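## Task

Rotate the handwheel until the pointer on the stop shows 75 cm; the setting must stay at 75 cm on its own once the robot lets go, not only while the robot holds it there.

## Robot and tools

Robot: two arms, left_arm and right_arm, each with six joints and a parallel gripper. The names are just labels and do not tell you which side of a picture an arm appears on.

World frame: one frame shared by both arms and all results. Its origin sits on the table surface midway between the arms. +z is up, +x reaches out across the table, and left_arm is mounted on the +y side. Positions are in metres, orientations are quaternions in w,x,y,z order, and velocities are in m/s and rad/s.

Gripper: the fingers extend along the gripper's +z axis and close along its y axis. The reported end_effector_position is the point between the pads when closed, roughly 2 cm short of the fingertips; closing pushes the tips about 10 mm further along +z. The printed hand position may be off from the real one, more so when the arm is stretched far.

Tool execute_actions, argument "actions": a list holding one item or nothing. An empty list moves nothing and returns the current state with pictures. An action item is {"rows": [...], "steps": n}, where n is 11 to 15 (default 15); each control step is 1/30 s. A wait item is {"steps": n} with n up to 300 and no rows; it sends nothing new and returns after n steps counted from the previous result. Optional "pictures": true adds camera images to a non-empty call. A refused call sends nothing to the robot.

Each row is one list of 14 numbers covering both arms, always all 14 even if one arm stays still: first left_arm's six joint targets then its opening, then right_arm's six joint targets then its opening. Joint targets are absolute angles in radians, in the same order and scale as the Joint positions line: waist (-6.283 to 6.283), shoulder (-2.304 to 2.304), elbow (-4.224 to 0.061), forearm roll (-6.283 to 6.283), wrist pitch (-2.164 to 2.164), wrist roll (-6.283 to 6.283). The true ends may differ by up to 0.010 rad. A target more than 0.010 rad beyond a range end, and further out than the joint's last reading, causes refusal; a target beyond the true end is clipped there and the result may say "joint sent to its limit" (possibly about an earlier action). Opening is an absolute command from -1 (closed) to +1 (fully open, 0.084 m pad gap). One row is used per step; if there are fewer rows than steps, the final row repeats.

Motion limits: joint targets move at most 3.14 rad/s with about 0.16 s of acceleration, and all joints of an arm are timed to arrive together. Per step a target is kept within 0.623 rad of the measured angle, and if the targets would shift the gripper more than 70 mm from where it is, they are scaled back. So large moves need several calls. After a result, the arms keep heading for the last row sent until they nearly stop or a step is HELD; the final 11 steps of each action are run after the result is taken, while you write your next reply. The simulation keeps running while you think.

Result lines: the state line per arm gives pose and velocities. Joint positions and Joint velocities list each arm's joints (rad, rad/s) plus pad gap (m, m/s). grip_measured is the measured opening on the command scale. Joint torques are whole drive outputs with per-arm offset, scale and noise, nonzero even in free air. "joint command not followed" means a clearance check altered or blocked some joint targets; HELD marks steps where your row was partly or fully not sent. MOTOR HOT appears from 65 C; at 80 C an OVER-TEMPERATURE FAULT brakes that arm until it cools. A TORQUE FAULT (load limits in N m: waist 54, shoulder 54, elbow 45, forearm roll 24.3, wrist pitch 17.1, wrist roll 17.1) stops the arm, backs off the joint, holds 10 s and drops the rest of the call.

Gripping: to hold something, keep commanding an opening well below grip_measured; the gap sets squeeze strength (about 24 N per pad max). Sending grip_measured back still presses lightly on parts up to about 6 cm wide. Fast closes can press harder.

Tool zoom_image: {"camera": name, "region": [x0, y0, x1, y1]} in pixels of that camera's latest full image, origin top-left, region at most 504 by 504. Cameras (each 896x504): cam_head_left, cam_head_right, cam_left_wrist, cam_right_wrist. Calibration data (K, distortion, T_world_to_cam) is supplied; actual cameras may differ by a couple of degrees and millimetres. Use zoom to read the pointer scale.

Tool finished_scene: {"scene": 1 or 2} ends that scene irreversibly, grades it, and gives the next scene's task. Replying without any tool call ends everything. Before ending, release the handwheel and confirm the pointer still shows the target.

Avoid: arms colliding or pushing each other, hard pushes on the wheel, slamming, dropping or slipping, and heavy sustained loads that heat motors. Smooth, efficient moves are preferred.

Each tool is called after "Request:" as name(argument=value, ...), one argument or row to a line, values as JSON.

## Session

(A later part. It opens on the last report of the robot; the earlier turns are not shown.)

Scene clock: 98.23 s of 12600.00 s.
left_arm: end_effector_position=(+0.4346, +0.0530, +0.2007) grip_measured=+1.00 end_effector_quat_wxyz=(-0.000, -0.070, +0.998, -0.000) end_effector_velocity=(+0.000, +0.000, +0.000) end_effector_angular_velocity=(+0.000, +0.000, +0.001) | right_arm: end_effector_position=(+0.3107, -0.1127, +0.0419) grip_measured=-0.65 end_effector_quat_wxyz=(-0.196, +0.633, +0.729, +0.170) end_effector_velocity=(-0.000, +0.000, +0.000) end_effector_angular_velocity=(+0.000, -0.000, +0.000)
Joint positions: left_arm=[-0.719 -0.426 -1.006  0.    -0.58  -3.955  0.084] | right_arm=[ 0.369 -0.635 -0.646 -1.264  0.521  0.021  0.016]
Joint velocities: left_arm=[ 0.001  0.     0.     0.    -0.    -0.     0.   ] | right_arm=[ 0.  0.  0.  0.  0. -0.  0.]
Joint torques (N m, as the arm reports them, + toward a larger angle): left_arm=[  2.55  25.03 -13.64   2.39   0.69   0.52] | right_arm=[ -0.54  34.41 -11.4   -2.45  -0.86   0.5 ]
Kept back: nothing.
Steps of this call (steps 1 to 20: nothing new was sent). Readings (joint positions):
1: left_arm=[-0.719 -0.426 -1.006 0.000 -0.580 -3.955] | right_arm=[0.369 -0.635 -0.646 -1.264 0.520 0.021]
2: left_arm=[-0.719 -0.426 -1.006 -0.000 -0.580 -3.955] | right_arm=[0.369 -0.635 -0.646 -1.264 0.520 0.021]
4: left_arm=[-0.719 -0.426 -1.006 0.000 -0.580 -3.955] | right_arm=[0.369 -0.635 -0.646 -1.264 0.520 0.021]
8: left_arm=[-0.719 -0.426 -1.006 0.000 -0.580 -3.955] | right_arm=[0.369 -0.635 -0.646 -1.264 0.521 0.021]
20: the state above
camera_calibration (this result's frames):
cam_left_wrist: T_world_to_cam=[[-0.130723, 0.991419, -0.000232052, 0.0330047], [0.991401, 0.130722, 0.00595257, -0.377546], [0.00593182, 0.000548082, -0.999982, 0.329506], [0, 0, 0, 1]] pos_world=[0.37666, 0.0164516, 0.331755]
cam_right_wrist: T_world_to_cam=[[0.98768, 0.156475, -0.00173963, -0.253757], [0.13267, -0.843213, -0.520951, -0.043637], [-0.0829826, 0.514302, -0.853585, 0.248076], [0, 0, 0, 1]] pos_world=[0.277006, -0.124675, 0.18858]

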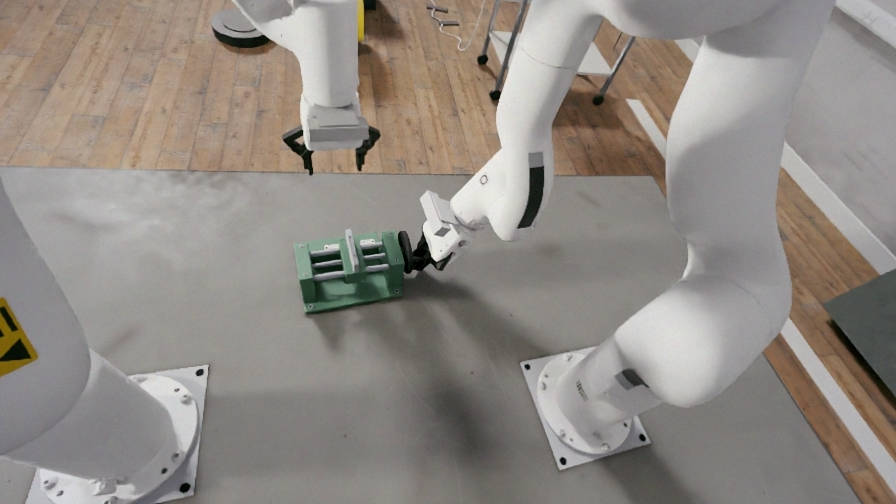

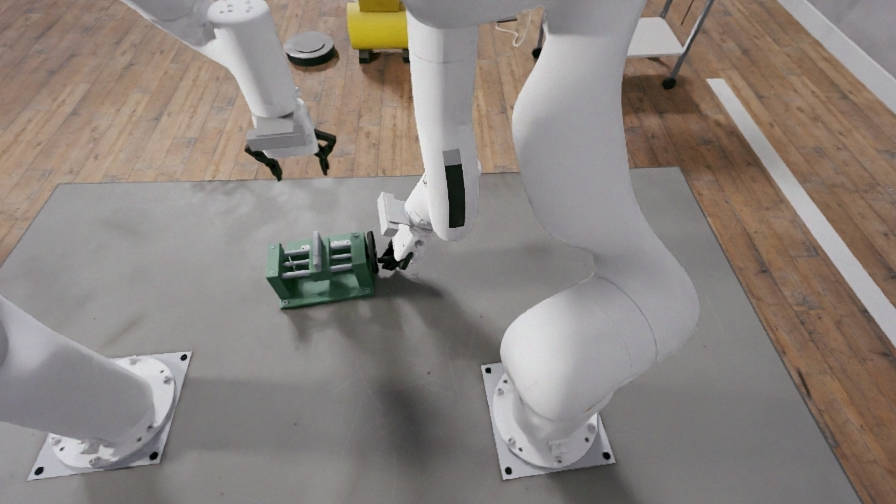

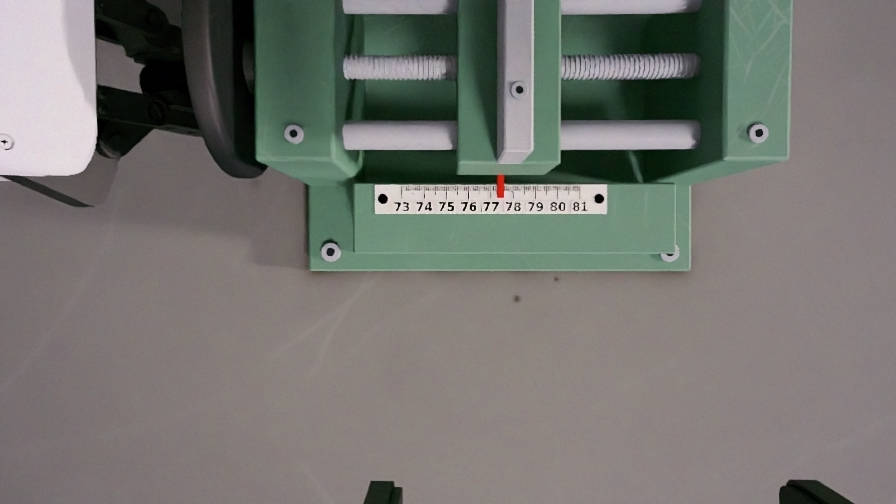

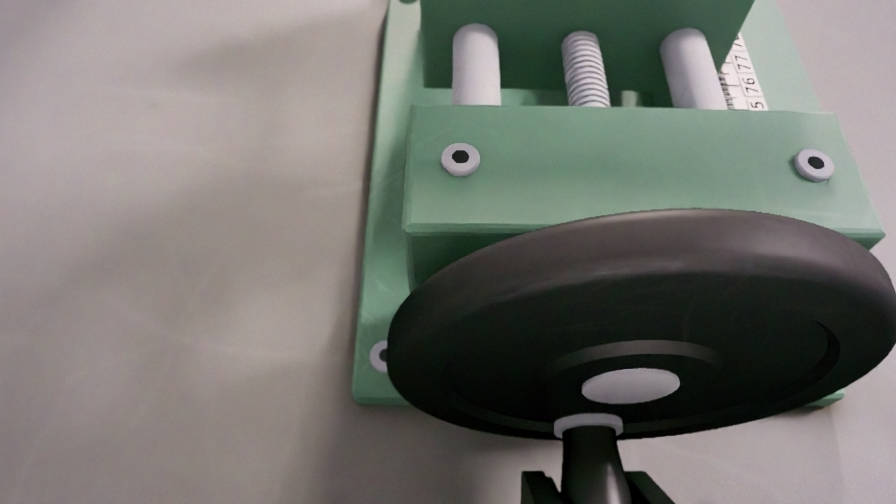

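Request:
execute_actions(
  actions=[
    {"rows": [[-0.7187,-0.4256,-1.006,0,-0.5804,-3.955,1,0.3692,-0.6357,-0.6463,-1.2639,0.5211,0.0210,-0.8],[-0.7187,-0.4256,-1.006,0,-0.5804,-3.955,1,0.3687,-0.6364,-0.6478,-1.2654,0.5209,0.0222,-0.8],[-0.7187,-0.4256,-1.006,0,-0.5804,-3.955,1,0.3680,-0.6376,-0.6499,-1.2678,0.5206,0.0241,-0.8],[-0.7187,-0.4256,-1.006,0,-0.5804,-3.955,1,0.3668,-0.6390,-0.6534,-1.2724,0.5199,0.0282,-0.8],[-0.7187,-0.4256,-1.006,0,-0.5804,-3.955,1,0.3652,-0.6408,-0.6582,-1.2791,0.5190,0.0340,-0.8],[-0.7187,-0.4256,-1.006,0,-0.5804,-3.955,1,0.3635,-0.6424,-0.6636,-1.2876,0.5179,0.0416,-0.8],[-0.7187,-0.4256,-1.006,0,-0.5804,-3.955,1,0.3615,-0.6436,-0.6696,-1.2975,0.5166,0.0507,-0.8],[-0.7187,-0.4256,-1.006,0,-0.5804,-3.955,1,0.3594,-0.6444,-0.6753,-1.3080,0.5152,0.0605,-0.8],[-0.7187,-0.4256,-1.006,0,-0.5804,-3.955,1,0.3574,-0.6446,-0.6814,-1.3203,0.5138,0.0722,-0.8],[-0.7187,-0.4256,-1.006,0,-0.5804,-3.955,1,0.3550,-0.6436,-0.6881,-1.3358,0.5119,0.0873,-0.8],[-0.7187,-0.4256,-1.006,0,-0.5804,-3.955,1,0.3528,-0.6414,-0.6941,-1.3520,0.5101,0.1034,-0.8],[-0.7187,-0.4256,-1.006,0,-0.5804,-3.955,1,0.3508,-0.6384,-0.6994,-1.3685,0.5083,0.1201,-0.8]], "steps": 12},
  ],
)

Request:
execute_actions(
  actions=[
    {"rows": [[-0.7187,-0.4256,-1.006,0,-0.5804,-3.955,1,0.3490,-0.6344,-0.7040,-1.3852,0.5067,0.1372,-0.8],[-0.7187,-0.4256,-1.006,0,-0.5804,-3.955,1,0.3475,-0.6296,-0.7078,-1.4019,0.5052,0.1545,-0.8],[-0.7187,-0.4256,-1.006,0,-0.5804,-3.955,1,0.3461,-0.6240,-0.7107,-1.4185,0.5039,0.1719,-0.8],[-0.7187,-0.4256,-1.006,0,-0.5804,-3.955,1,0.3450,-0.6176,-0.7129,-1.4348,0.5028,0.1893,-0.8],[-0.7187,-0.4256,-1.006,0,-0.5804,-3.955,1,0.3442,-0.6106,-0.7142,-1.4507,0.5018,0.2065,-0.8],[-0.7187,-0.4256,-1.006,0,-0.5804,-3.955,1,0.3435,-0.6029,-0.7146,-1.4660,0.5010,0.2232,-0.8],[-0.7187,-0.4256,-1.006,0,-0.5804,-3.955,1,0.3431,-0.5946,-0.7142,-1.4806,0.5003,0.2395,-0.8],[-0.7187,-0.4256,-1.006,0,-0.5804,-3.955,1,0.3430,-0.5858,-0.7129,-1.4944,0.4997,0.2550,-0.8],[-0.7187,-0.4256,-1.006,0,-0.5804,-3.955,1,0.3431,-0.5766,-0.7107,-1.5073,0.4993,0.2698,-0.8],[-0.7187,-0.4256,-1.006,0,-0.5804,-3.955,1,0.3435,-0.5671,-0.7077,-1.5190,0.4989,0.2836,-0.8],[-0.7187,-0.4256,-1.006,0,-0.5804,-3.955,1,0.3442,-0.5572,-0.7039,-1.5296,0.4986,0.2964,-0.8]], "steps": 11},
  ],
)

Request:
execute_actions(
  actions=[
    {"rows": [[-0.7187,-0.4256,-1.006,0,-0.5804,-3.955,1,0.3450,-0.5472,-0.6994,-1.5389,0.4983,0.3079,-0.8],[-0.7187,-0.4256,-1.006,0,-0.5804,-3.955,1,0.3461,-0.5371,-0.6941,-1.5468,0.4980,0.3181,-0.8],[-0.7187,-0.4256,-1.006,0,-0.5804,-3.955,1,0.3475,-0.5270,-0.6881,-1.5532,0.4977,0.3269,-0.8],[-0.7187,-0.4256,-1.006,0,-0.5804,-3.955,1,0.3490,-0.5170,-0.6815,-1.5580,0.4974,0.3341,-0.8],[-0.7187,-0.4256,-1.006,0,-0.5804,-3.955,1,0.3508,-0.5072,-0.6743,-1.5612,0.4970,0.3396,-0.8],[-0.7187,-0.4256,-1.006,0,-0.5804,-3.955,1,0.3528,-0.4977,-0.6666,-1.5626,0.4966,0.3435,-0.8],[-0.7187,-0.4256,-1.006,0,-0.5804,-3.955,1,0.3550,-0.4886,-0.6586,-1.5622,0.4961,0.3455,-0.8],[-0.7187,-0.4256,-1.006,0,-0.5804,-3.955,1,0.3574,-0.4801,-0.6501,-1.5600,0.4956,0.3457,-0.8],[-0.7187,-0.4256,-1.006,0,-0.5804,-3.955,1,0.3598,-0.4722,-0.6415,-1.5560,0.4952,0.3440,-0.8],[-0.7187,-0.4256,-1.006,0,-0.5804,-3.955,1,0.3625,-0.4651,-0.6327,-1.5502,0.4947,0.3403,-0.8],[-0.7187,-0.4256,-1.006,0,-0.5804,-3.955,1,0.3652,-0.4588,-0.6239,-1.5426,0.4942,0.3348,-0.8]], "steps": 11},
  ],
)

Request:
execute_actions(
  actions=[
    {"rows": [[-0.7187,-0.4256,-1.006,0,-0.5804,-3.955,1,0.3680,-0.4534,-0.6151,-1.5333,0.4939,0.3274,-0.8],[-0.7187,-0.4256,-1.006,0,-0.5804,-3.955,1,0.3709,-0.4490,-0.6064,-1.5223,0.4936,0.3181,-0.8],[-0.7187,-0.4256,-1.006,0,-0.5804,-3.955,1,0.3738,-0.4457,-0.5980,-1.5097,0.4935,0.3071,-0.8],[-0.7187,-0.4256,-1.006,0,-0.5804,-3.955,1,0.3766,-0.4436,-0.5900,-1.4958,0.4935,0.2945,-0.8],[-0.7187,-0.4256,-1.006,0,-0.5804,-3.955,1,0.3794,-0.4427,-0.5823,-1.4805,0.4938,0.2803,-0.8],[-0.7187,-0.4256,-1.006,0,-0.5804,-3.955,1,0.3822,-0.4430,-0.5752,-1.4642,0.4942,0.2648,-0.8],[-0.7187,-0.4256,-1.006,0,-0.5804,-3.955,1,0.3847,-0.4445,-0.5687,-1.4469,0.4949,0.2481,-0.8],[-0.7187,-0.4256,-1.006,0,-0.5804,-3.955,1,0.3872,-0.4472,-0.5629,-1.4289,0.4959,0.2303,-0.8],[-0.7187,-0.4256,-1.006,0,-0.5804,-3.955,1,0.3894,-0.4512,-0.5579,-1.4104,0.4971,0.2118,-0.8],[-0.7187,-0.4256,-1.006,0,-0.5804,-3.955,1,0.3914,-0.4563,-0.5537,-1.3917,0.4986,0.1928,-0.8],[-0.7187,-0.4256,-1.006,0,-0.5804,-3.955,1,0.3932,-0.4625,-0.5503,-1.3729,0.5003,0.1733,-0.8],[-0.7187,-0.4256,-1.006,0,-0.5804,-3.955,1,0.3946,-0.4697,-0.5479,-1.3544,0.5022,0.1538,-0.8],[-0.7187,-0.4256,-1.006,0,-0.5804,-3.955,1,0.3956,-0.4773,-0.5468,-1.3379,0.5040,0.1362,-0.8],[-0.7187,-0.4256,-1.006,0,-0.5804,-3.955,1,0.3964,-0.4849,-0.5465,-1.3237,0.5059,0.1206,-0.8],[-0.7187,-0.4256,-1.006,0,-0.5804,-3.955,1,0.3968,-0.4921,-0.5470,-1.3114,0.5076,0.1070,-0.8]], "steps": 15},
  ],
)

Request:
execute_actions(
  actions=[
    {"rows": [[-0.7187,-0.4256,-1.006,0,-0.5804,-3.955,1,0.3969,-0.4979,-0.5475,-1.3021,0.5089,0.0967,-0.8],[-0.7187,-0.4256,-1.006,0,-0.5804,-3.955,1,0.3969,-0.5022,-0.5484,-1.2961,0.5098,0.0897,-0.8],[-0.7187,-0.4256,-1.006,0,-0.5804,-3.955,1,0.3969,-0.5054,-0.5490,-1.2918,0.5104,0.0849,-0.8],[-0.7187,-0.4256,-1.006,0,-0.5804,-3.955,1,0.3969,-0.5070,-0.5494,-1.2898,0.5108,0.0825,-0.8],[-0.7187,-0.4256,-1.006,0,-0.5804,-3.955,1,0.3969,-0.5075,-0.5495,-1.2890,0.5109,0.0816,-0.8]], "steps": 11},
  ],
)

Request:
execute_actions(
  actions=[
    {"steps": 20},
  ],
)

Request:
execute_actions(
  actions=[
    {"steps": 30},
  ],
  pictures=true,
)

Scene clock: 118.37 s of 12600.00 s.
left_arm: end_effector_position=(+0.4346, +0.0530, +0.2007) grip_measured=+1.00 end_effector_quat_wxyz=(-0.000, -0.070, +0.998, -0.000) end_effector_velocity=(-0.000, -0.000, -0.000) end_effector_angular_velocity=(+0.001, +0.001, -0.001) | right_arm: end_effector_position=(+0.3108, -0.1126, +0.0420) grip_measured=-0.65 end_effector_quat_wxyz=(-0.196, +0.633, +0.729, +0.170) end_effector_velocity=(+0.000, -0.000, +0.000) end_effector_angular_velocity=(+0.000, -0.000, +0.000)
Joint positions: left_arm=[-0.719 -0.426 -1.006 -0.    -0.58  -3.955  0.084] | right_arm=[ 0.369 -0.635 -0.646 -1.264  0.521  0.021  0.016]
Joint velocities: left_arm=[-0.001 -0.     0.     0.    -0.    -0.     0.   ] | right_arm=[-0.     0.    -0.    -0.    -0.    -0.001  0.   ]
Joint torques (N m, as the arm reports them, + toward a larger angle): left_arm=[  3.17  25.57 -13.25   1.97   0.47   0.62] | right_arm=[ -0.95  36.08 -12.66  -2.46  -0.26   0.51]
Steps of this call (steps 1 to 603: nothing new was sent; step 604: the first step of this action). Readings (joint positions):
604: the state above

Scene clock: 118.73 s of 12600.00 s.
left_arm: end_effector_position=(+0.4346, +0.0530, +0.2007) grip_measured=+1.00 end_effector_quat_wxyz=(-0.000, -0.070, +0.998, -0.000) end_effector_velocity=(-0.000, +0.000, -0.000) end_effector_angular_velocity=(+0.000, +0.000, +0.001) | right_arm: end_effector_position=(+0.3248, -0.1106, +0.0443) grip_measured=-0.65 end_effector_quat_wxyz=(-0.196, +0.633, +0.729, +0.170) end_effector_velocity=(+0.075, +0.010, +0.033) end_effector_angular_velocity=(-0.000, +0.001, +0.002)
Joint positions: left_arm=[-0.719 -0.426 -1.006 -0.    -0.58  -3.955  0.084] | right_arm=[ 0.358 -0.643 -0.679 -1.318  0.515  0.071  0.016]
Joint velocities: left_arm=[ 0.001 -0.     0.001 -0.     0.    -0.001  0.   ] | right_arm=[-0.06   0.012 -0.169 -0.376 -0.043  0.36  -0.   ]
Joint torques (N m, as the arm reports them, + toward a larger angle): left_arm=[  3.66  25.19 -14.48   2.23   0.78   0.57] | right_arm=[  0.    31.82 -13.13  -2.88  -0.79   0.59]
Kept back: the last 11 steps of this action.
Steps of this call (steps 1 to 11: the last 11 steps of your previous action). Readings (joint positions):
1: left_arm=[-0.719 -0.426 -1.006 -0.000 -0.580 -3.955] | right_arm=[0.369 -0.635 -0.646 -1.264 0.521 0.021]
2: left_arm=[-0.719 -0.426 -1.006 -0.000 -0.580 -3.955] | right_arm=[0.369 -0.635 -0.646 -1.264 0.521 0.021]
4: left_arm=[-0.719 -0.426 -1.006 0.000 -0.580 -3.955] | right_arm=[0.368 -0.637 -0.649 -1.267 0.521 0.023]
8: left_arm=[-0.719 -0.426 -1.006 0.000 -0.580 -3.955] | right_arm=[0.363 -0.641 -0.663 -1.288 0.518 0.042]
11: the state above

Scene clock: 119.10 s of 12600.00 s.
left_arm: end_effector_position=(+0.4346, +0.0530, +0.2007) grip_measured=+1.00 end_effector_quat_wxyz=(-0.000, -0.070, +0.998, -0.000) end_effector_velocity=(+0.000, -0.000, +0.000) end_effector_angular_velocity=(-0.000, -0.001, -0.000) | right_arm: end_effector_position=(+0.3442, -0.1080, +0.0720) grip_measured=-0.65 end_effector_quat_wxyz=(-0.195, +0.633, +0.729, +0.170) end_effector_velocity=(+0.008, +0.001, +0.102) end_effector_angular_velocity=(+0.001, -0.003, -0.001)
Joint positions: left_arm=[-0.719 -0.426 -1.006 -0.    -0.58  -3.955  0.084] | right_arm=[ 0.344 -0.589 -0.712 -1.484  0.5    0.245  0.016]
Joint velocities: left_arm=[-0.     0.    -0.001  0.    -0.    -0.     0.   ] | right_arm=[-0.005  0.261  0.035 -0.409 -0.019  0.462  0.   ]
Joint torques (N m, as the arm reports them, + toward a larger angle): left_arm=[  2.38  26.53 -12.45   1.43   0.71   0.48] | right_arm=[  3.33  38.1  -11.57  -0.8   -0.41   0.88]
Kept back: the last 11 steps of this action.
Steps of this call (steps 1 to 11: the last 11 steps of your previous action). Readings (joint positions):
1: left_arm=[-0.719 -0.426 -1.006 -0.000 -0.580 -3.955] | right_arm=[0.356 -0.642 -0.685 -1.332 0.513 0.084]
2: left_arm=[-0.719 -0.426 -1.006 -0.000 -0.580 -3.955] | right_arm=[0.354 -0.640 -0.690 -1.346 0.511 0.098]
4: left_arm=[-0.719 -0.426 -1.006 -0.000 -0.580 -3.955] | right_arm=[0.350 -0.635 -0.700 -1.377 0.508 0.129]
8: left_arm=[-0.719 -0.426 -1.006 -0.000 -0.580 -3.955] | right_arm=[0.345 -0.613 -0.712 -1.440 0.503 0.196]
11: the state above

Scene clock: 119.60 s of 12600.00 s.
left_arm: end_effector_position=(+0.4346, +0.0530, +0.2007) grip_measured=+1.00 end_effector_quat_wxyz=(-0.000, -0.070, +0.998, -0.000) end_effector_velocity=(+0.000, +0.000, +0.000) end_effector_angular_velocity=(-0.000, -0.001, +0.000) | right_arm: end_effector_position=(+0.3151, -0.1120, +0.1065) grip_measured=-0.65 end_effector_quat_wxyz=(-0.195, +0.633, +0.729, +0.171) end_effector_velocity=(-0.100, -0.013, +0.005) end_effector_angular_velocity=(+0.005, +0.005, +0.001)
Joint positions: left_arm=[-0.719 -0.426 -1.006  0.    -0.58  -3.955  0.084] | right_arm=[ 0.366 -0.457 -0.62  -1.533  0.494  0.326  0.016]
Joint velocities: left_arm=[ 0.  0. -0.  0.  0. -0. -0.] | right_arm=[ 0.081  0.154  0.257  0.268 -0.002 -0.214 -0.   ]
Joint torques (N m, as the arm reports them, + toward a larger angle): left_arm=[  2.3   26.28 -13.81   2.1    0.49   0.51] | right_arm=[ 9.64  5.61 -5.46 -2.12 -0.01  0.19]
Steps of this call (steps 1 to 11: the last 11 steps of your previous action; steps 12 to 15: the first 4 steps of this action). Readings (joint positions):
12: left_arm=[-0.719 -0.426 -1.006 -0.000 -0.580 -3.955] | right_arm=[0.359 -0.476 -0.646 -1.553 0.495 0.340]
13: left_arm=[-0.719 -0.426 -1.006 -0.000 -0.580 -3.955] | right_arm=[0.361 -0.469 -0.637 -1.548 0.494 0.337]
15: the state above

Scene clock: 119.97 s of 12600.00 s.
left_arm: end_effector_position=(+0.4346, +0.0530, +0.2007) grip_measured=+1.00 end_effector_quat_wxyz=(-0.000, -0.070, +0.998, -0.000) end_effector_velocity=(+0.000, +0.000, +0.000) end_effector_angular_velocity=(-0.000, -0.000, +0.001) | right_arm: end_effector_position=(+0.2831, -0.1164, +0.0880) grip_measured=-0.65 end_effector_quat_wxyz=(-0.197, +0.633, +0.729, +0.169) end_effector_velocity=(-0.042, -0.006, -0.083) end_effector_angular_velocity=(-0.002, +0.001, -0.003)
Joint positions: left_arm=[-0.719 -0.426 -1.006  0.    -0.58  -3.955  0.084] | right_arm=[ 0.394 -0.468 -0.55  -1.367  0.502  0.167  0.016]
Joint velocities: left_arm=[ 0.001  0.    -0.     0.     0.    -0.     0.   ] | right_arm=[ 0.041 -0.197  0.065  0.511  0.047 -0.533 -0.   ]
Joint torques (N m, as the arm reports them, + toward a larger angle): left_arm=[  1.76  25.64 -14.21   1.37   0.49   0.61] | right_arm=[  0.33  19.72 -16.47  -1.37  -1.5    0.65]
Kept back: the last 11 steps of this action.
Steps of this call (steps 1 to 11: the last 11 steps of your previous action). Readings (joint positions):
1: left_arm=[-0.719 -0.426 -1.006 -0.000 -0.580 -3.955] | right_arm=[0.369 -0.452 -0.612 -1.523 0.494 0.318]
2: left_arm=[-0.719 -0.426 -1.006 0.000 -0.580 -3.955] | right_arm=[0.372 -0.449 -0.603 -1.512 0.495 0.308]
4: left_arm=[-0.719 -0.426 -1.006 -0.000 -0.580 -3.955] | right_arm=[0.378 -0.446 -0.586 -1.486 0.496 0.284]
8: left_arm=[-0.719 -0.426 -1.006 0.000 -0.580 -3.955] | right_arm=[0.388 -0.452 -0.560 -1.421 0.499 0.221]
11: the state above

Scene clock: 120.63 s of 12600.00 s.
left_arm: end_effector_position=(+0.4346, +0.0530, +0.2007) grip_measured=+1.00 end_effector_quat_wxyz=(-0.000, -0.070, +0.998, -0.000) end_effector_velocity=(-0.001, +0.000, -0.000) end_effector_angular_velocity=(+0.001, +0.001, +0.001) | right_arm: end_effector_position=(+0.2801, -0.1169, +0.0737) grip_measured=-0.65 end_effector_quat_wxyz=(-0.196, +0.633, +0.729, +0.169) end_effector_velocity=(+0.001, +0.000, +0.000) end_effector_angular_velocity=(+0.000, -0.002, -0.001)
Joint positions: left_arm=[-0.719 -0.426 -1.006 -0.    -0.58  -3.955  0.084] | right_arm=[ 0.397 -0.508 -0.549 -1.289  0.511  0.082  0.015]
Joint velocities: left_arm=[-0.     0.     0.001 -0.    -0.    -0.001 -0.   ] | right_arm=[-0.    -0.    -0.002  0.001 -0.001  0.    -0.   ]
Joint torques (N m, as the arm reports them, + toward a larger angle): left_arm=[  2.25  25.28 -14.29   1.46   0.53   0.46] | right_arm=[ -6.21  31.9  -22.45   0.09  -2.19   0.57]
Kept back: nothing.
Steps of this call (steps 1 to 11: the last 11 steps of your previous action; steps 12 to 20: the robot went on to your last target). Readings (joint positions):
1: left_arm=[-0.719 -0.426 -1.006 0.000 -0.580 -3.955] | right_arm=[0.395 -0.475 -0.548 -1.351 0.504 0.149]
2: left_arm=[-0.719 -0.426 -1.006 -0.000 -0.580 -3.955] | right_arm=[0.396 -0.482 -0.547 -1.336 0.506 0.133]
4: left_arm=[-0.719 -0.426 -1.006 -0.000 -0.580 -3.955] | right_arm=[0.397 -0.495 -0.547 -1.313 0.509 0.108]
8: left_arm=[-0.719 -0.426 -1.006 0.000 -0.580 -3.955] | right_arm=[0.397 -0.506 -0.548 -1.294 0.511 0.086]
20: the state above

Scene clock: 121.63 s of 12600.00 s.
left_arm: end_effector_position=(+0.4346, +0.0530, +0.2007) grip_measured=+1.00 end_effector_quat_wxyz=(-0.000, -0.070, +0.998, -0.000) end_effector_velocity=(+0.000, -0.000, +0.000) end_effector_angular_velocity=(-0.000, -0.000, -0.001) | right_arm: end_effector_position=(+0.2803, -0.1169, +0.0737) grip_measured=-0.65 end_effector_quat_wxyz=(-0.196, +0.633, +0.729, +0.169) end_effector_velocity=(-0.000, -0.000, -0.000) end_effector_angular_velocity=(-0.000, +0.001, -0.000)
Joint positions: left_arm=[-0.719 -0.426 -1.006 -0.    -0.58  -3.955  0.084] | right_arm=[ 0.397 -0.508 -0.549 -1.289  0.511  0.082  0.016]
Joint velocities: left_arm=[ 0.    -0.    -0.001  0.    -0.     0.001  0.   ] | right_arm=[-0.    -0.     0.001 -0.     0.    -0.     0.   ]
Joint torques (N m, as the arm reports them, + toward a larger angle): left_arm=[  1.04  26.96 -13.51   1.99   0.61   0.42] | right_arm=[ -8.52  33.55 -24.26   0.47  -2.46   0.54]
Kept back: nothing.
Steps of this call (steps 1 to 15: the robot went on to your last target; steps 16 to 30: nothing new was sent). Readings (joint positions):
1: left_arm=[-0.719 -0.426 -1.006 -0.000 -0.580 -3.955] | right_arm=[0.397 -0.508 -0.549 -1.289 0.511 0.082]
2: left_arm=[-0.719 -0.426 -1.006 -0.000 -0.580 -3.955] | right_arm=[0.397 -0.508 -0.549 -1.289 0.511 0.082]
4: left_arm=[-0.719 -0.426 -1.006 0.000 -0.580 -3.955] | right_arm=[0.397 -0.508 -0.549 -1.289 0.511 0.082]
8: left_arm=[-0.719 -0.426 -1.006 0.000 -0.580 -3.955] | right_arm=[0.397 -0.508 -0.549 -1.289 0.511 0.082]
30: the state above
All arms were judged still, so your last target was given up. Only a new action makes them travel on or press farther. Fingers that are still opening or closing keep moving.
camera_calibration (this result's frames):
cam_left_wrist: T_world_to_cam=[[-0.130723, 0.991419, -0.000232071, 0.0330047], [0.991401, 0.130722, 0.00595253, -0.377546], [0.00593178, 0.000548058, -0.999982, 0.329506], [0, 0, 0, 1]] pos_world=[0.37666, 0.0164516, 0.331755]
cam_right_wrist: T_world_to_cam=[[0.987661, 0.15659, -0.00217965, -0.222991], [0.132542, -0.843235, -0.520949, -0.0265197], [-0.0834135, 0.514232, -0.853585, 0.275019], [0, 0, 0, 1]] pos_world=[0.246695, -0.128868, 0.220451]

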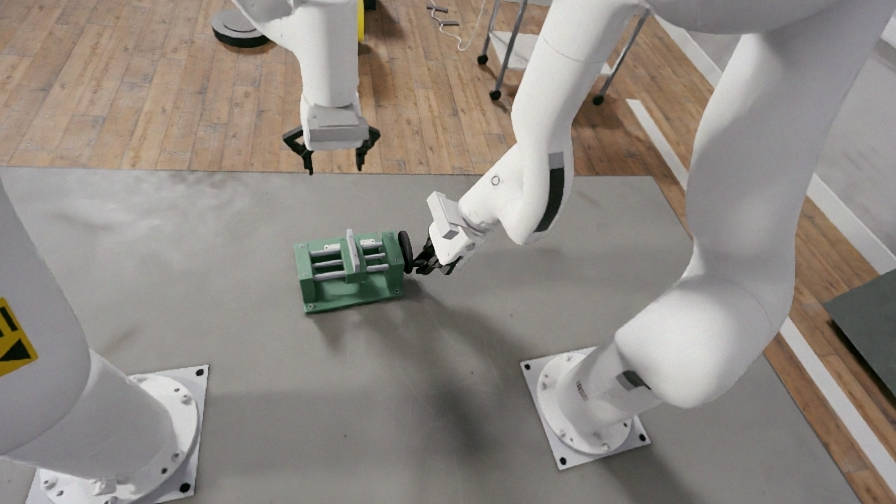

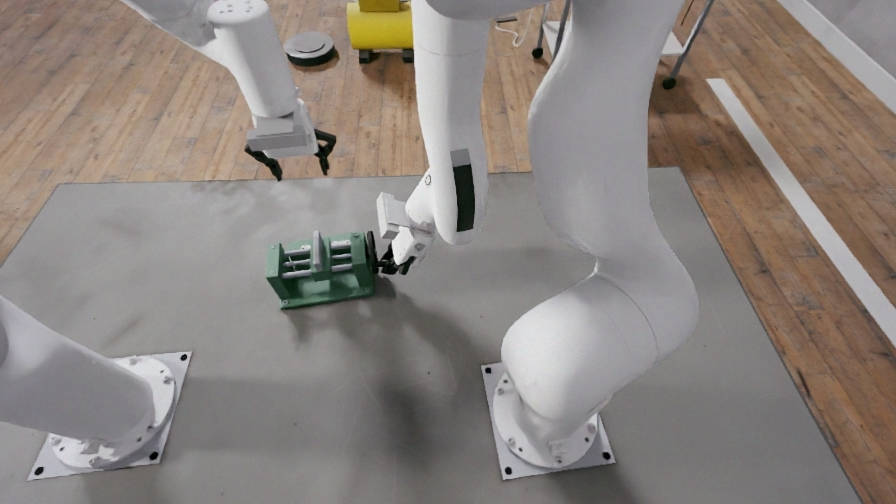

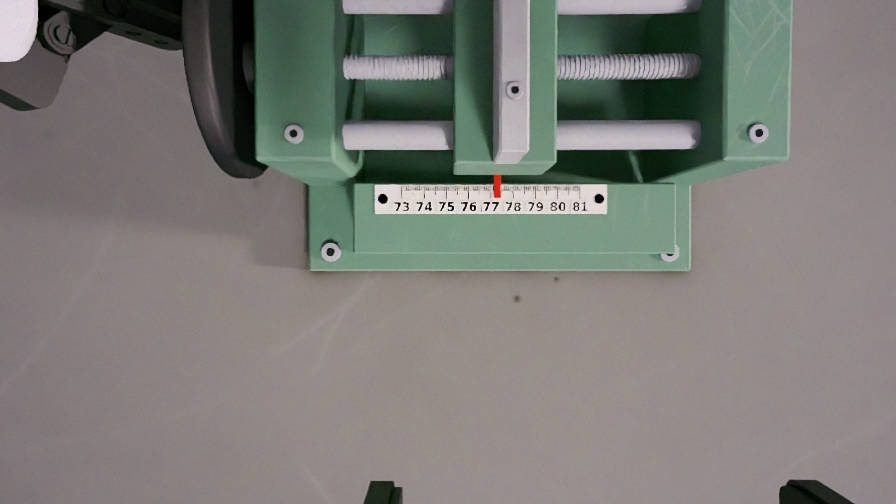

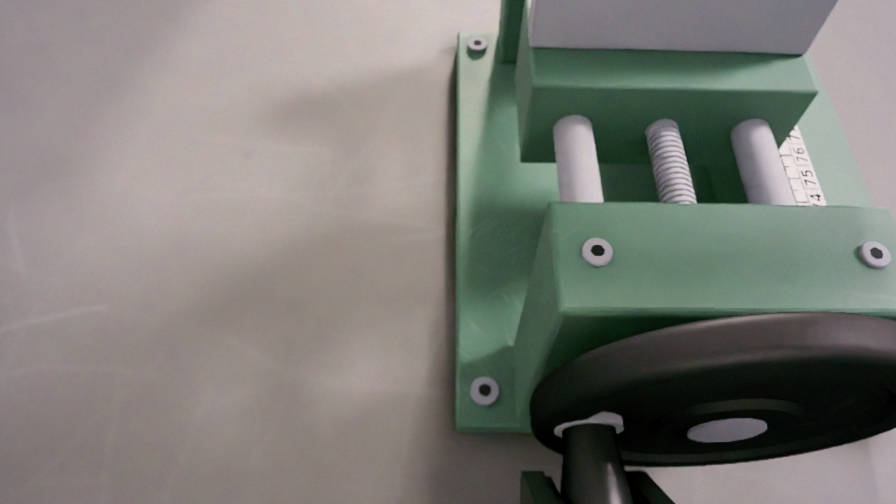

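Request:
execute_actions(
  actions=[],
)

Scene clock: 123.50 s of 12600.00 s.
left_arm: end_effector_position=(+0.4346, +0.0530, +0.2007) grip_measured=+1.00 end_effector_quat_wxyz=(-0.000, -0.070, +0.998, -0.000) end_effector_velocity=(-0.000, +0.000, -0.000) end_effector_angular_velocity=(+0.001, +0.001, -0.000) | right_arm: end_effector_position=(+0.2803, -0.1170, +0.0737) grip_measured=-0.65 end_effector_quat_wxyz=(-0.196, +0.633, +0.729, +0.169) end_effector_velocity=(+0.000, +0.000, +0.000) end_effector_angular_velocity=(+0.001, -0.001, +0.001)
Joint positions: left_arm=[-0.719 -0.426 -1.006 -0.    -0.58  -3.955  0.084] | right_arm=[ 0.397 -0.507 -0.549 -1.289  0.511  0.082  0.016]
Joint velocities: left_arm=[ 0. -0.  0.  0. -0.  0. -0.] | right_arm=[ 0.     0.    -0.001  0.     0.001 -0.001  0.   ]
Joint torques (N m, as the arm reports them, + toward a larger angle): left_arm=[  2.43  25.81 -14.6    1.75   0.58   0.44] | right_arm=[ -9.26  34.32 -24.51   0.28  -2.58   0.61]
Kept back: nothing.
Steps of this call (steps 1 to 56: nothing new was sent). Readings (joint positions):
1: left_arm=[-0.719 -0.426 -1.006 -0.000 -0.580 -3.955] | right_arm=[0.397 -0.508 -0.549 -1.289 0.511 0.082]
2: left_arm=[-0.719 -0.426 -1.006 -0.000 -0.580 -3.955] | right_arm=[0.397 -0.508 -0.549 -1.289 0.511 0.082]
4: left_arm=[-0.719 -0.426 -1.006 -0.000 -0.580 -3.955] | right_arm=[0.397 -0.508 -0.549 -1.289 0.511 0.082]
8: left_arm=[-0.719 -0.426 -1.006 0.000 -0.580 -3.955] | right_arm=[0.397 -0.508 -0.549 -1.289 0.511 0.082]
56: the state above
camera_calibration (this result's frames):
cam_left_wrist: T_world_to_cam=[[-0.130723, 0.991419, -0.000232035, 0.0330047], [0.991401, 0.130722, 0.00595251, -0.377546], [0.00593176, 0.00054809, -0.999982, 0.329506], [0, 0, 0, 1]] pos_world=[0.37666, 0.0164516, 0.331755]
cam_right_wrist: T_world_to_cam=[[0.987663, 0.156577, -0.00215833, -0.223003], [0.132547, -0.843265, -0.520899, -0.0265458], [-0.0833807, 0.514187, -0.853616, 0.275016], [0, 0, 0, 1]] pos_world=[0.246702, -0.128877, 0.220449]

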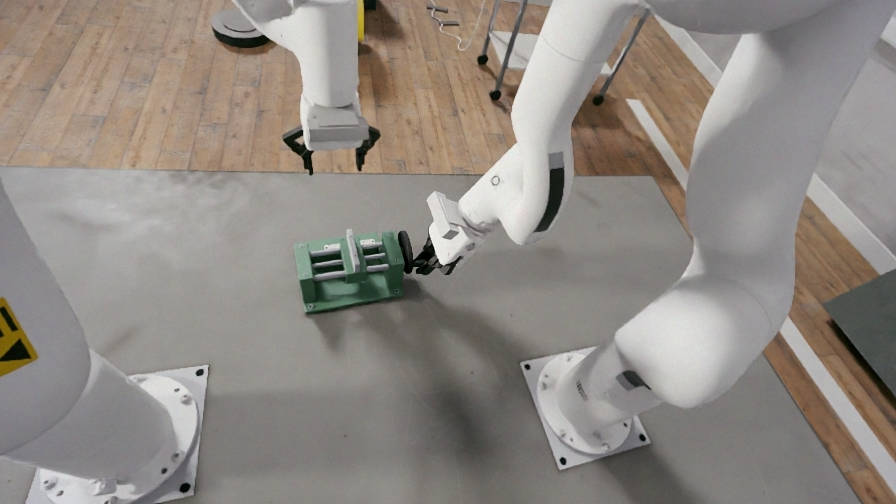

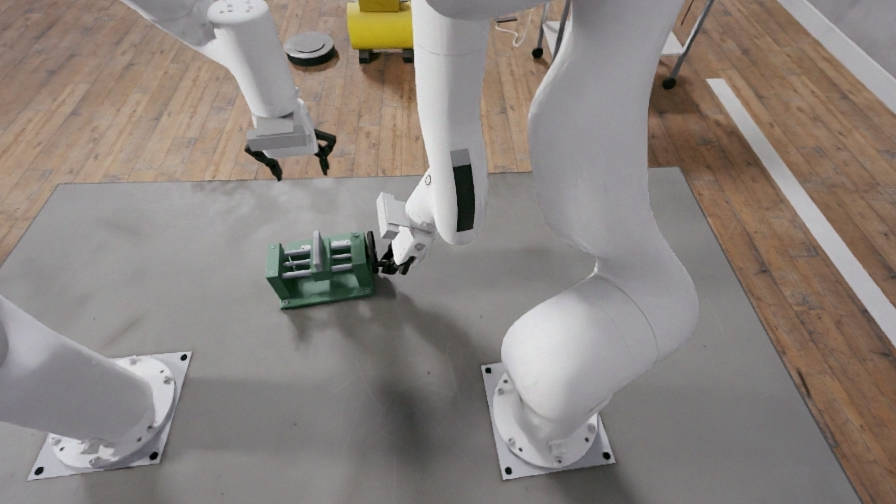

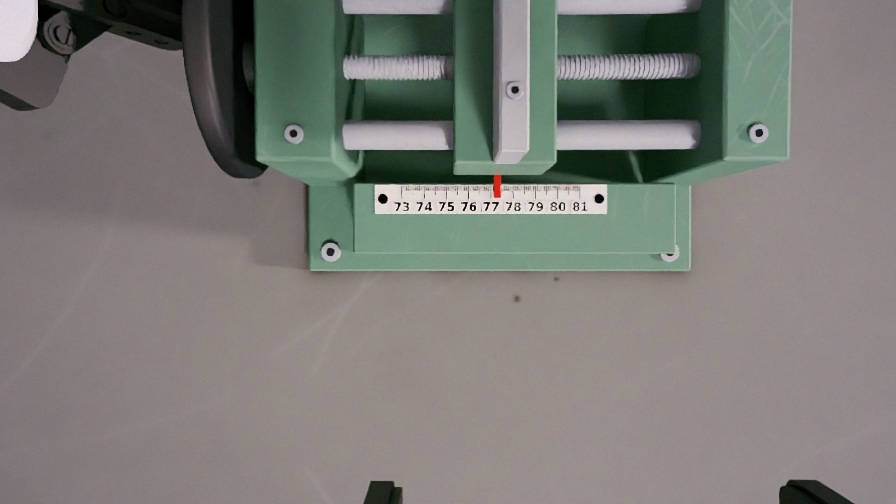

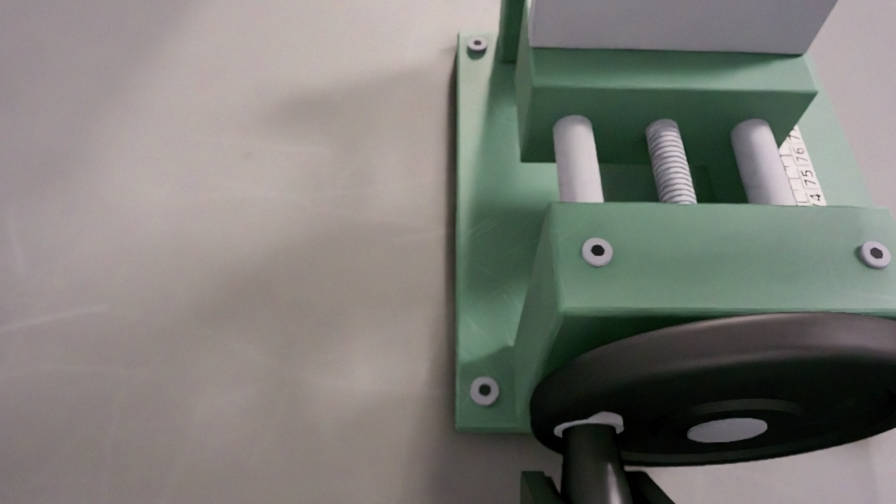

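Request:
zoom_image(
  camera="cam_left_wrist",
  region=[430, 165, 530, 220],
)

Request:
zoom_image(
  camera="cam_right_wrist",
  region=[500, 280, 896, 504],
)

Region (430, 165, 530, 220) of cam_left_wrist's 896x504 image, scaled by 5.040, with more detail than that image has; it fills the top 277 rows of this view, and the rest is white.

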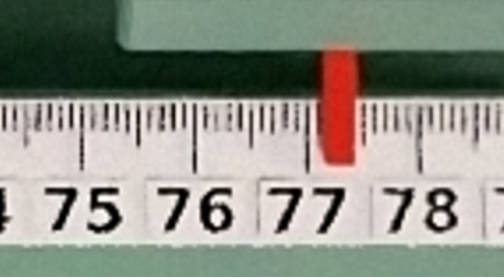

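Region (500, 280, 896, 504) of cam_right_wrist's 896x504 image, scaled by 1.273, with more detail than that image has; it fills the top 285 rows of this view, and the rest is white.

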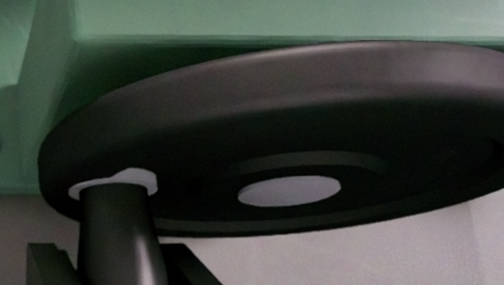

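Request:
execute_actions(
  actions=[
    {"rows": [[-0.7187,-0.4256,-1.006,0,-0.5804,-3.955,1,0.39706,-0.50731,-0.54909,-1.28846,0.51095,0.08117,-0.8],[-0.7187,-0.4256,-1.006,0,-0.5804,-3.955,1,0.39722,-0.50711,-0.54868,-1.28793,0.51101,0.08074,-0.8],[-0.7187,-0.4256,-1.006,0,-0.5804,-3.955,1,0.39738,-0.50692,-0.54827,-1.28739,0.51106,0.08031,-0.8]], "steps": 13},
  ],
)

Request:
execute_actions(
  actions=[
    {"rows": [[-0.7187,-0.4256,-1.006,0,-0.5804,-3.955,1,0.39738,-0.50692,-0.54827,-1.28739,0.51106,0.08031,-0.8],[-0.7187,-0.4256,-1.006,0,-0.5804,-3.955,1,0.39777,-0.50698,-0.5484,-1.28711,0.51102,0.08044,-0.8],[-0.7187,-0.4256,-1.006,0,-0.5804,-3.955,1,0.39817,-0.50705,-0.54854,-1.28683,0.51099,0.08057,-0.8]], "steps": 12},
  ],
)

Request:
execute_actions(
  actions=[
    {"steps": 12},
  ],
)

Scene clock: 136.20 s of 12600.00 s.
left_arm: end_effector_position=(+0.4346, +0.0530, +0.2007) grip_measured=+1.00 end_effector_quat_wxyz=(-0.000, -0.070, +0.998, -0.000) end_effector_velocity=(-0.000, -0.000, -0.000) end_effector_angular_velocity=(+0.000, +0.000, -0.002) | right_arm: end_effector_position=(+0.2803, -0.1170, +0.0737) grip_measured=-0.65 end_effector_quat_wxyz=(-0.196, +0.633, +0.729, +0.169) end_effector_velocity=(-0.001, -0.000, -0.000) end_effector_angular_velocity=(-0.001, -0.001, -0.001)
Joint positions: left_arm=[-0.719 -0.426 -1.006 -0.    -0.58  -3.955  0.084] | right_arm=[ 0.397 -0.507 -0.549 -1.289  0.511  0.082  0.016]
Joint velocities: left_arm=[-0.001  0.     0.001  0.     0.     0.001  0.   ] | right_arm=[ 0.001  0.001  0.003  0.006 -0.001 -0.004  0.   ]
Joint torques (N m, as the arm reports them, + toward a larger angle): left_arm=[  2.72  28.13 -14.04   1.96   0.79   0.46] | right_arm=[ -9.53  34.2  -23.98   0.25  -2.47   0.59]
Steps of this call (steps 1 to 379: nothing new was sent; steps 380 to 381: the first 2 steps of this action). Readings (joint positions):
380: left_arm=[-0.719 -0.426 -1.006 -0.000 -0.580 -3.955] | right_arm=[0.397 -0.507 -0.549 -1.289 0.511 0.082]
381: the state above

Scene clock: 136.60 s of 12600.00 s.
left_arm: end_effector_position=(+0.4346, +0.0530, +0.2007) grip_measured=+1.00 end_effector_quat_wxyz=(-0.000, -0.070, +0.998, -0.000) end_effector_velocity=(+0.000, +0.000, -0.000) end_effector_angular_velocity=(-0.000, -0.000, +0.001) | right_arm: end_effector_position=(+0.2802, -0.1169, +0.0738) grip_measured=-0.65 end_effector_quat_wxyz=(-0.196, +0.633, +0.729, +0.170) end_effector_velocity=(+0.000, +0.000, +0.001) end_effector_angular_velocity=(+0.001, -0.001, +0.002)
Joint positions: left_arm=[-0.719 -0.426 -1.006 -0.    -0.58  -3.955  0.084] | right_arm=[ 0.397 -0.507 -0.548 -1.287  0.511  0.08   0.016]
Joint velocities: left_arm=[ 0. -0.  0. -0.  0. -0. -0.] | right_arm=[ 0.     0.001 -0.    -0.002  0.001  0.     0.   ]
Joint torques (N m, as the arm reports them, + toward a larger angle): left_arm=[  1.79  25.89 -13.24   1.54   0.63   0.27] | right_arm=[ -8.3   34.31 -23.03   0.15  -2.13   0.62]
Steps of this call (steps 1 to 11: the last 11 steps of your previous action; step 12: the first step of this action). Readings (joint positions):
12: the state above

Scene clock: 137.00 s of 12600.00 s.
left_arm: end_effector_position=(+0.4346, +0.0530, +0.2007) grip_measured=+1.00 end_effector_quat_wxyz=(-0.000, -0.070, +0.998, -0.000) end_effector_velocity=(-0.000, +0.000, -0.000) end_effector_angular_velocity=(+0.000, +0.000, -0.000) | right_arm: end_effector_position=(+0.2802, -0.1168, +0.0738) grip_measured=-0.65 end_effector_quat_wxyz=(-0.195, +0.633, +0.729, +0.169) end_effector_velocity=(+0.000, +0.001, +0.000) end_effector_angular_velocity=(+0.001, -0.002, +0.003)
Joint positions: left_arm=[-0.719 -0.426 -1.006  0.    -0.58  -3.955  0.084] | right_arm=[ 0.398 -0.507 -0.548 -1.287  0.51   0.081  0.016]
Joint velocities: left_arm=[-0. -0.  0. -0. -0.  0.  0.] | right_arm=[ 0.001 -0.    -0.001 -0.001 -0.    -0.001  0.   ]
Joint torques (N m, as the arm reports them, + toward a larger angle): left_arm=[  4.16  25.85 -14.14   2.31   0.64   0.38] | right_arm=[ -5.24  33.94 -23.58  -0.26  -1.39   0.52]
Kept back: nothing.
Steps of this call (steps 1 to 11: the last 11 steps of your previous action; step 12: the robot went on to your last target). Readings (joint positions):
1: left_arm=[-0.719 -0.426 -1.006 0.000 -0.580 -3.955] | right_arm=[0.397 -0.507 -0.548 -1.287 0.511 0.080]
2: left_arm=[-0.719 -0.426 -1.006 0.000 -0.580 -3.955] | right_arm=[0.397 -0.507 -0.548 -1.287 0.511 0.080]
4: left_arm=[-0.719 -0.426 -1.006 0.000 -0.580 -3.955] | right_arm=[0.398 -0.507 -0.548 -1.287 0.510 0.080]
8: left_arm=[-0.719 -0.426 -1.006 0.000 -0.580 -3.955] | right_arm=[0.398 -0.507 -0.548 -1.287 0.510 0.081]
12: the state above

Request:
execute_actions(
  actions=[
    {"rows": [[-0.7187,-0.4256,-1.006,0,-0.5804,-3.955,1,0.39846,-0.50688,-0.54818,-1.2862,0.51103,0.08018,-0.8],[-0.7187,-0.4256,-1.006,0,-0.5804,-3.955,1,0.39875,-0.5067,-0.54781,-1.28557,0.51107,0.0798,-0.8],[-0.7187,-0.4256,-1.006,0,-0.5804,-3.955,1,0.39904,-0.50653,-0.54745,-1.28494,0.51111,0.07941,-0.8]], "steps": 13},
  ],
)

Request:
execute_actions(
  actions=[
    {"rows": [[-0.7187,-0.4256,-1.006,0,-0.5804,-3.955,1,0.39904,-0.50653,-0.54745,-1.28494,0.51111,0.07941,-0.8],[-0.7187,-0.4256,-1.006,0,-0.5804,-3.955,1,0.39923,-0.5063,-0.54696,-1.2843,0.51117,0.0789,-0.8],[-0.7187,-0.4256,-1.006,0,-0.5804,-3.955,1,0.39943,-0.50607,-0.54647,-1.28365,0.51124,0.07838,-0.8]], "steps": 12},
  ],
)

Request:
execute_actions(
  actions=[
    {"steps": 12},
  ],
)

Scene clock: 139.13 s of 12600.00 s.
left_arm: end_effector_position=(+0.4346, +0.0530, +0.2007) grip_measured=+1.00 end_effector_quat_wxyz=(-0.000, -0.070, +0.998, -0.000) end_effector_velocity=(+0.000, -0.000, +0.000) end_effector_angular_velocity=(-0.000, -0.001, +0.001) | right_arm: end_effector_position=(+0.2801, -0.1166, +0.0738) grip_measured=-0.65 end_effector_quat_wxyz=(-0.196, +0.633, +0.729, +0.170) end_effector_velocity=(-0.001, +0.000, +0.000) end_effector_angular_velocity=(-0.002, -0.003, +0.001)
Joint positions: left_arm=[-0.719 -0.426 -1.006 -0.    -0.58  -3.955  0.084] | right_arm=[ 0.398 -0.507 -0.548 -1.287  0.511  0.08   0.016]
Joint velocities: left_arm=[ 0.     0.    -0.     0.     0.    -0.001  0.   ] | right_arm=[ 0.003  0.002  0.002  0.006 -0.003 -0.005 -0.   ]
Joint torques (N m, as the arm reports them, + toward a larger angle): left_arm=[  1.2   26.99 -13.75   1.44   0.46   0.49] | right_arm=[ -1.29  33.4  -23.63   0.02  -0.24   0.53]
Steps of this call (steps 1 to 15: the robot went on to your last target; steps 16 to 62: nothing new was sent; steps 63 to 64: the first 2 steps of this action). Readings (joint positions):
63: left_arm=[-0.719 -0.426 -1.006 0.000 -0.580 -3.955] | right_arm=[0.398 -0.507 -0.548 -1.287 0.511 0.081]
64: the state above

Scene clock: 139.53 s of 12600.00 s.
left_arm: end_effector_position=(+0.4346, +0.0530, +0.2007) grip_measured=+1.00 end_effector_quat_wxyz=(-0.000, -0.070, +0.998, -0.000) end_effector_velocity=(-0.000, +0.000, -0.000) end_effector_angular_velocity=(+0.001, +0.001, +0.000) | right_arm: end_effector_position=(+0.2799, -0.1166, +0.0738) grip_measured=-0.65 end_effector_quat_wxyz=(-0.195, +0.633, +0.729, +0.170) end_effector_velocity=(-0.001, +0.000, +0.000) end_effector_angular_velocity=(+0.001, -0.000, +0.002)
Joint positions: left_arm=[-0.719 -0.426 -1.006  0.    -0.58  -3.955  0.084] | right_arm=[ 0.399 -0.507 -0.548 -1.285  0.511  0.079  0.016]
Joint velocities: left_arm=[ 0.    -0.     0.001  0.     0.     0.     0.   ] | right_arm=[ 0.     0.001  0.001 -0.     0.001 -0.001  0.   ]
Joint torques (N m, as the arm reports them, + toward a larger angle): left_arm=[  2.42  25.99 -13.77   1.32   0.64   0.53] | right_arm=[  0.02  32.76 -21.89  -0.81   0.59   0.54]
Steps of this call (steps 1 to 11: the last 11 steps of your previous action; step 12: the first step of this action). Readings (joint positions):
12: the state above

Scene clock: 139.93 s of 12600.00 s.
left_arm: end_effector_position=(+0.4346, +0.0530, +0.2007) grip_measured=+1.00 end_effector_quat_wxyz=(-0.000, -0.070, +0.998, -0.000) end_effector_velocity=(-0.000, -0.000, -0.000) end_effector_angular_velocity=(+0.000, +0.000, -0.000) | right_arm: end_effector_position=(+0.2796, -0.1165, +0.0739) grip_measured=-0.65 end_effector_quat_wxyz=(-0.195, +0.633, +0.729, +0.170) end_effector_velocity=(-0.001, +0.000, -0.000) end_effector_angular_velocity=(+0.001, +0.003, -0.001)
Joint positions: left_arm=[-0.719 -0.426 -1.006  0.    -0.58  -3.955  0.084] | right_arm=[ 0.399 -0.506 -0.547 -1.283  0.511  0.078  0.016]
Joint velocities: left_arm=[-0. -0.  0.  0.  0. -0.  0.] | right_arm=[ 0.001 -0.001  0.    -0.     0.002  0.002  0.   ]
Joint torques (N m, as the arm reports them, + toward a larger angle): left_arm=[  1.86  26.77 -13.58   1.63   0.51   0.64] | right_arm=[  2.47  32.07 -19.61  -0.91   1.01   0.52]
Kept back: nothing.
Steps of this call (steps 1 to 11: the last 11 steps of your previous action; step 12: the robot went on to your last target). Readings (joint positions):
1: left_arm=[-0.719 -0.426 -1.006 -0.000 -0.580 -3.955] | right_arm=[0.399 -0.507 -0.548 -1.285 0.511 0.079]
2: left_arm=[-0.719 -0.426 -1.006 -0.000 -0.580 -3.955] | right_arm=[0.399 -0.506 -0.548 -1.285 0.511 0.079]
4: left_arm=[-0.719 -0.426 -1.006 0.000 -0.580 -3.955] | right_arm=[0.399 -0.506 -0.547 -1.284 0.511 0.079]
8: left_arm=[-0.719 -0.426 -1.006 0.000 -0.580 -3.955] | right_arm=[0.399 -0.506 -0.547 -1.284 0.511 0.078]
12: the state above

Request:
execute_actions(
  actions=[],
  pictures=false,
)

Scene clock: 140.37 s of 12600.00 s.
left_arm: end_effector_position=(+0.4346, +0.0530, +0.2007) grip_measured=+1.00 end_effector_quat_wxyz=(-0.000, -0.070, +0.998, -0.000) end_effector_velocity=(-0.000, +0.001, -0.000) end_effector_angular_velocity=(+0.001, +0.001, +0.001) | right_arm: end_effector_position=(+0.2795, -0.1165, +0.0739) grip_measured=-0.65 end_effector_quat_wxyz=(-0.196, +0.633, +0.729, +0.170) end_effector_velocity=(+0.001, +0.001, +0.001) end_effector_angular_velocity=(+0.002, -0.000, -0.001)
Joint positions: left_arm=[-0.719 -0.426 -1.006  0.    -0.58  -3.955  0.084] | right_arm=[ 0.399 -0.506 -0.547 -1.284  0.511  0.078  0.016]
Joint velocities: left_arm=[ 0.001 -0.     0.001  0.    -0.    -0.    -0.   ] | right_arm=[ 0.     0.    -0.001  0.     0.001  0.001  0.   ]
Joint torques (N m, as the arm reports them, + toward a larger angle): left_arm=[  2.89  24.46 -13.76   2.2    0.53   0.45] | right_arm=[  4.36  30.   -17.94  -1.27   1.26   0.48]
Kept back: nothing.
Steps of this call (steps 1 to 13: the robot went on to your last target). Readings (joint positions):
1: left_arm=[-0.719 -0.426 -1.006 -0.000 -0.580 -3.955] | right_arm=[0.399 -0.506 -0.547 -1.283 0.511 0.078]
2: left_arm=[-0.719 -0.426 -1.006 0.000 -0.580 -3.955] | right_arm=[0.399 -0.506 -0.547 -1.283 0.511 0.078]
4: left_arm=[-0.719 -0.426 -1.006 -0.000 -0.580 -3.955] | right_arm=[0.399 -0.506 -0.547 -1.284 0.511 0.078]
8: left_arm=[-0.719 -0.426 -1.006 -0.000 -0.580 -3.955] | right_arm=[0.399 -0.506 -0.547 -1.284 0.511 0.078]
13: the state above
All arms were judged still, so your last target was given up. Only a new action makes them travel on or press farther. Fingers that are still opening or closing keep moving.


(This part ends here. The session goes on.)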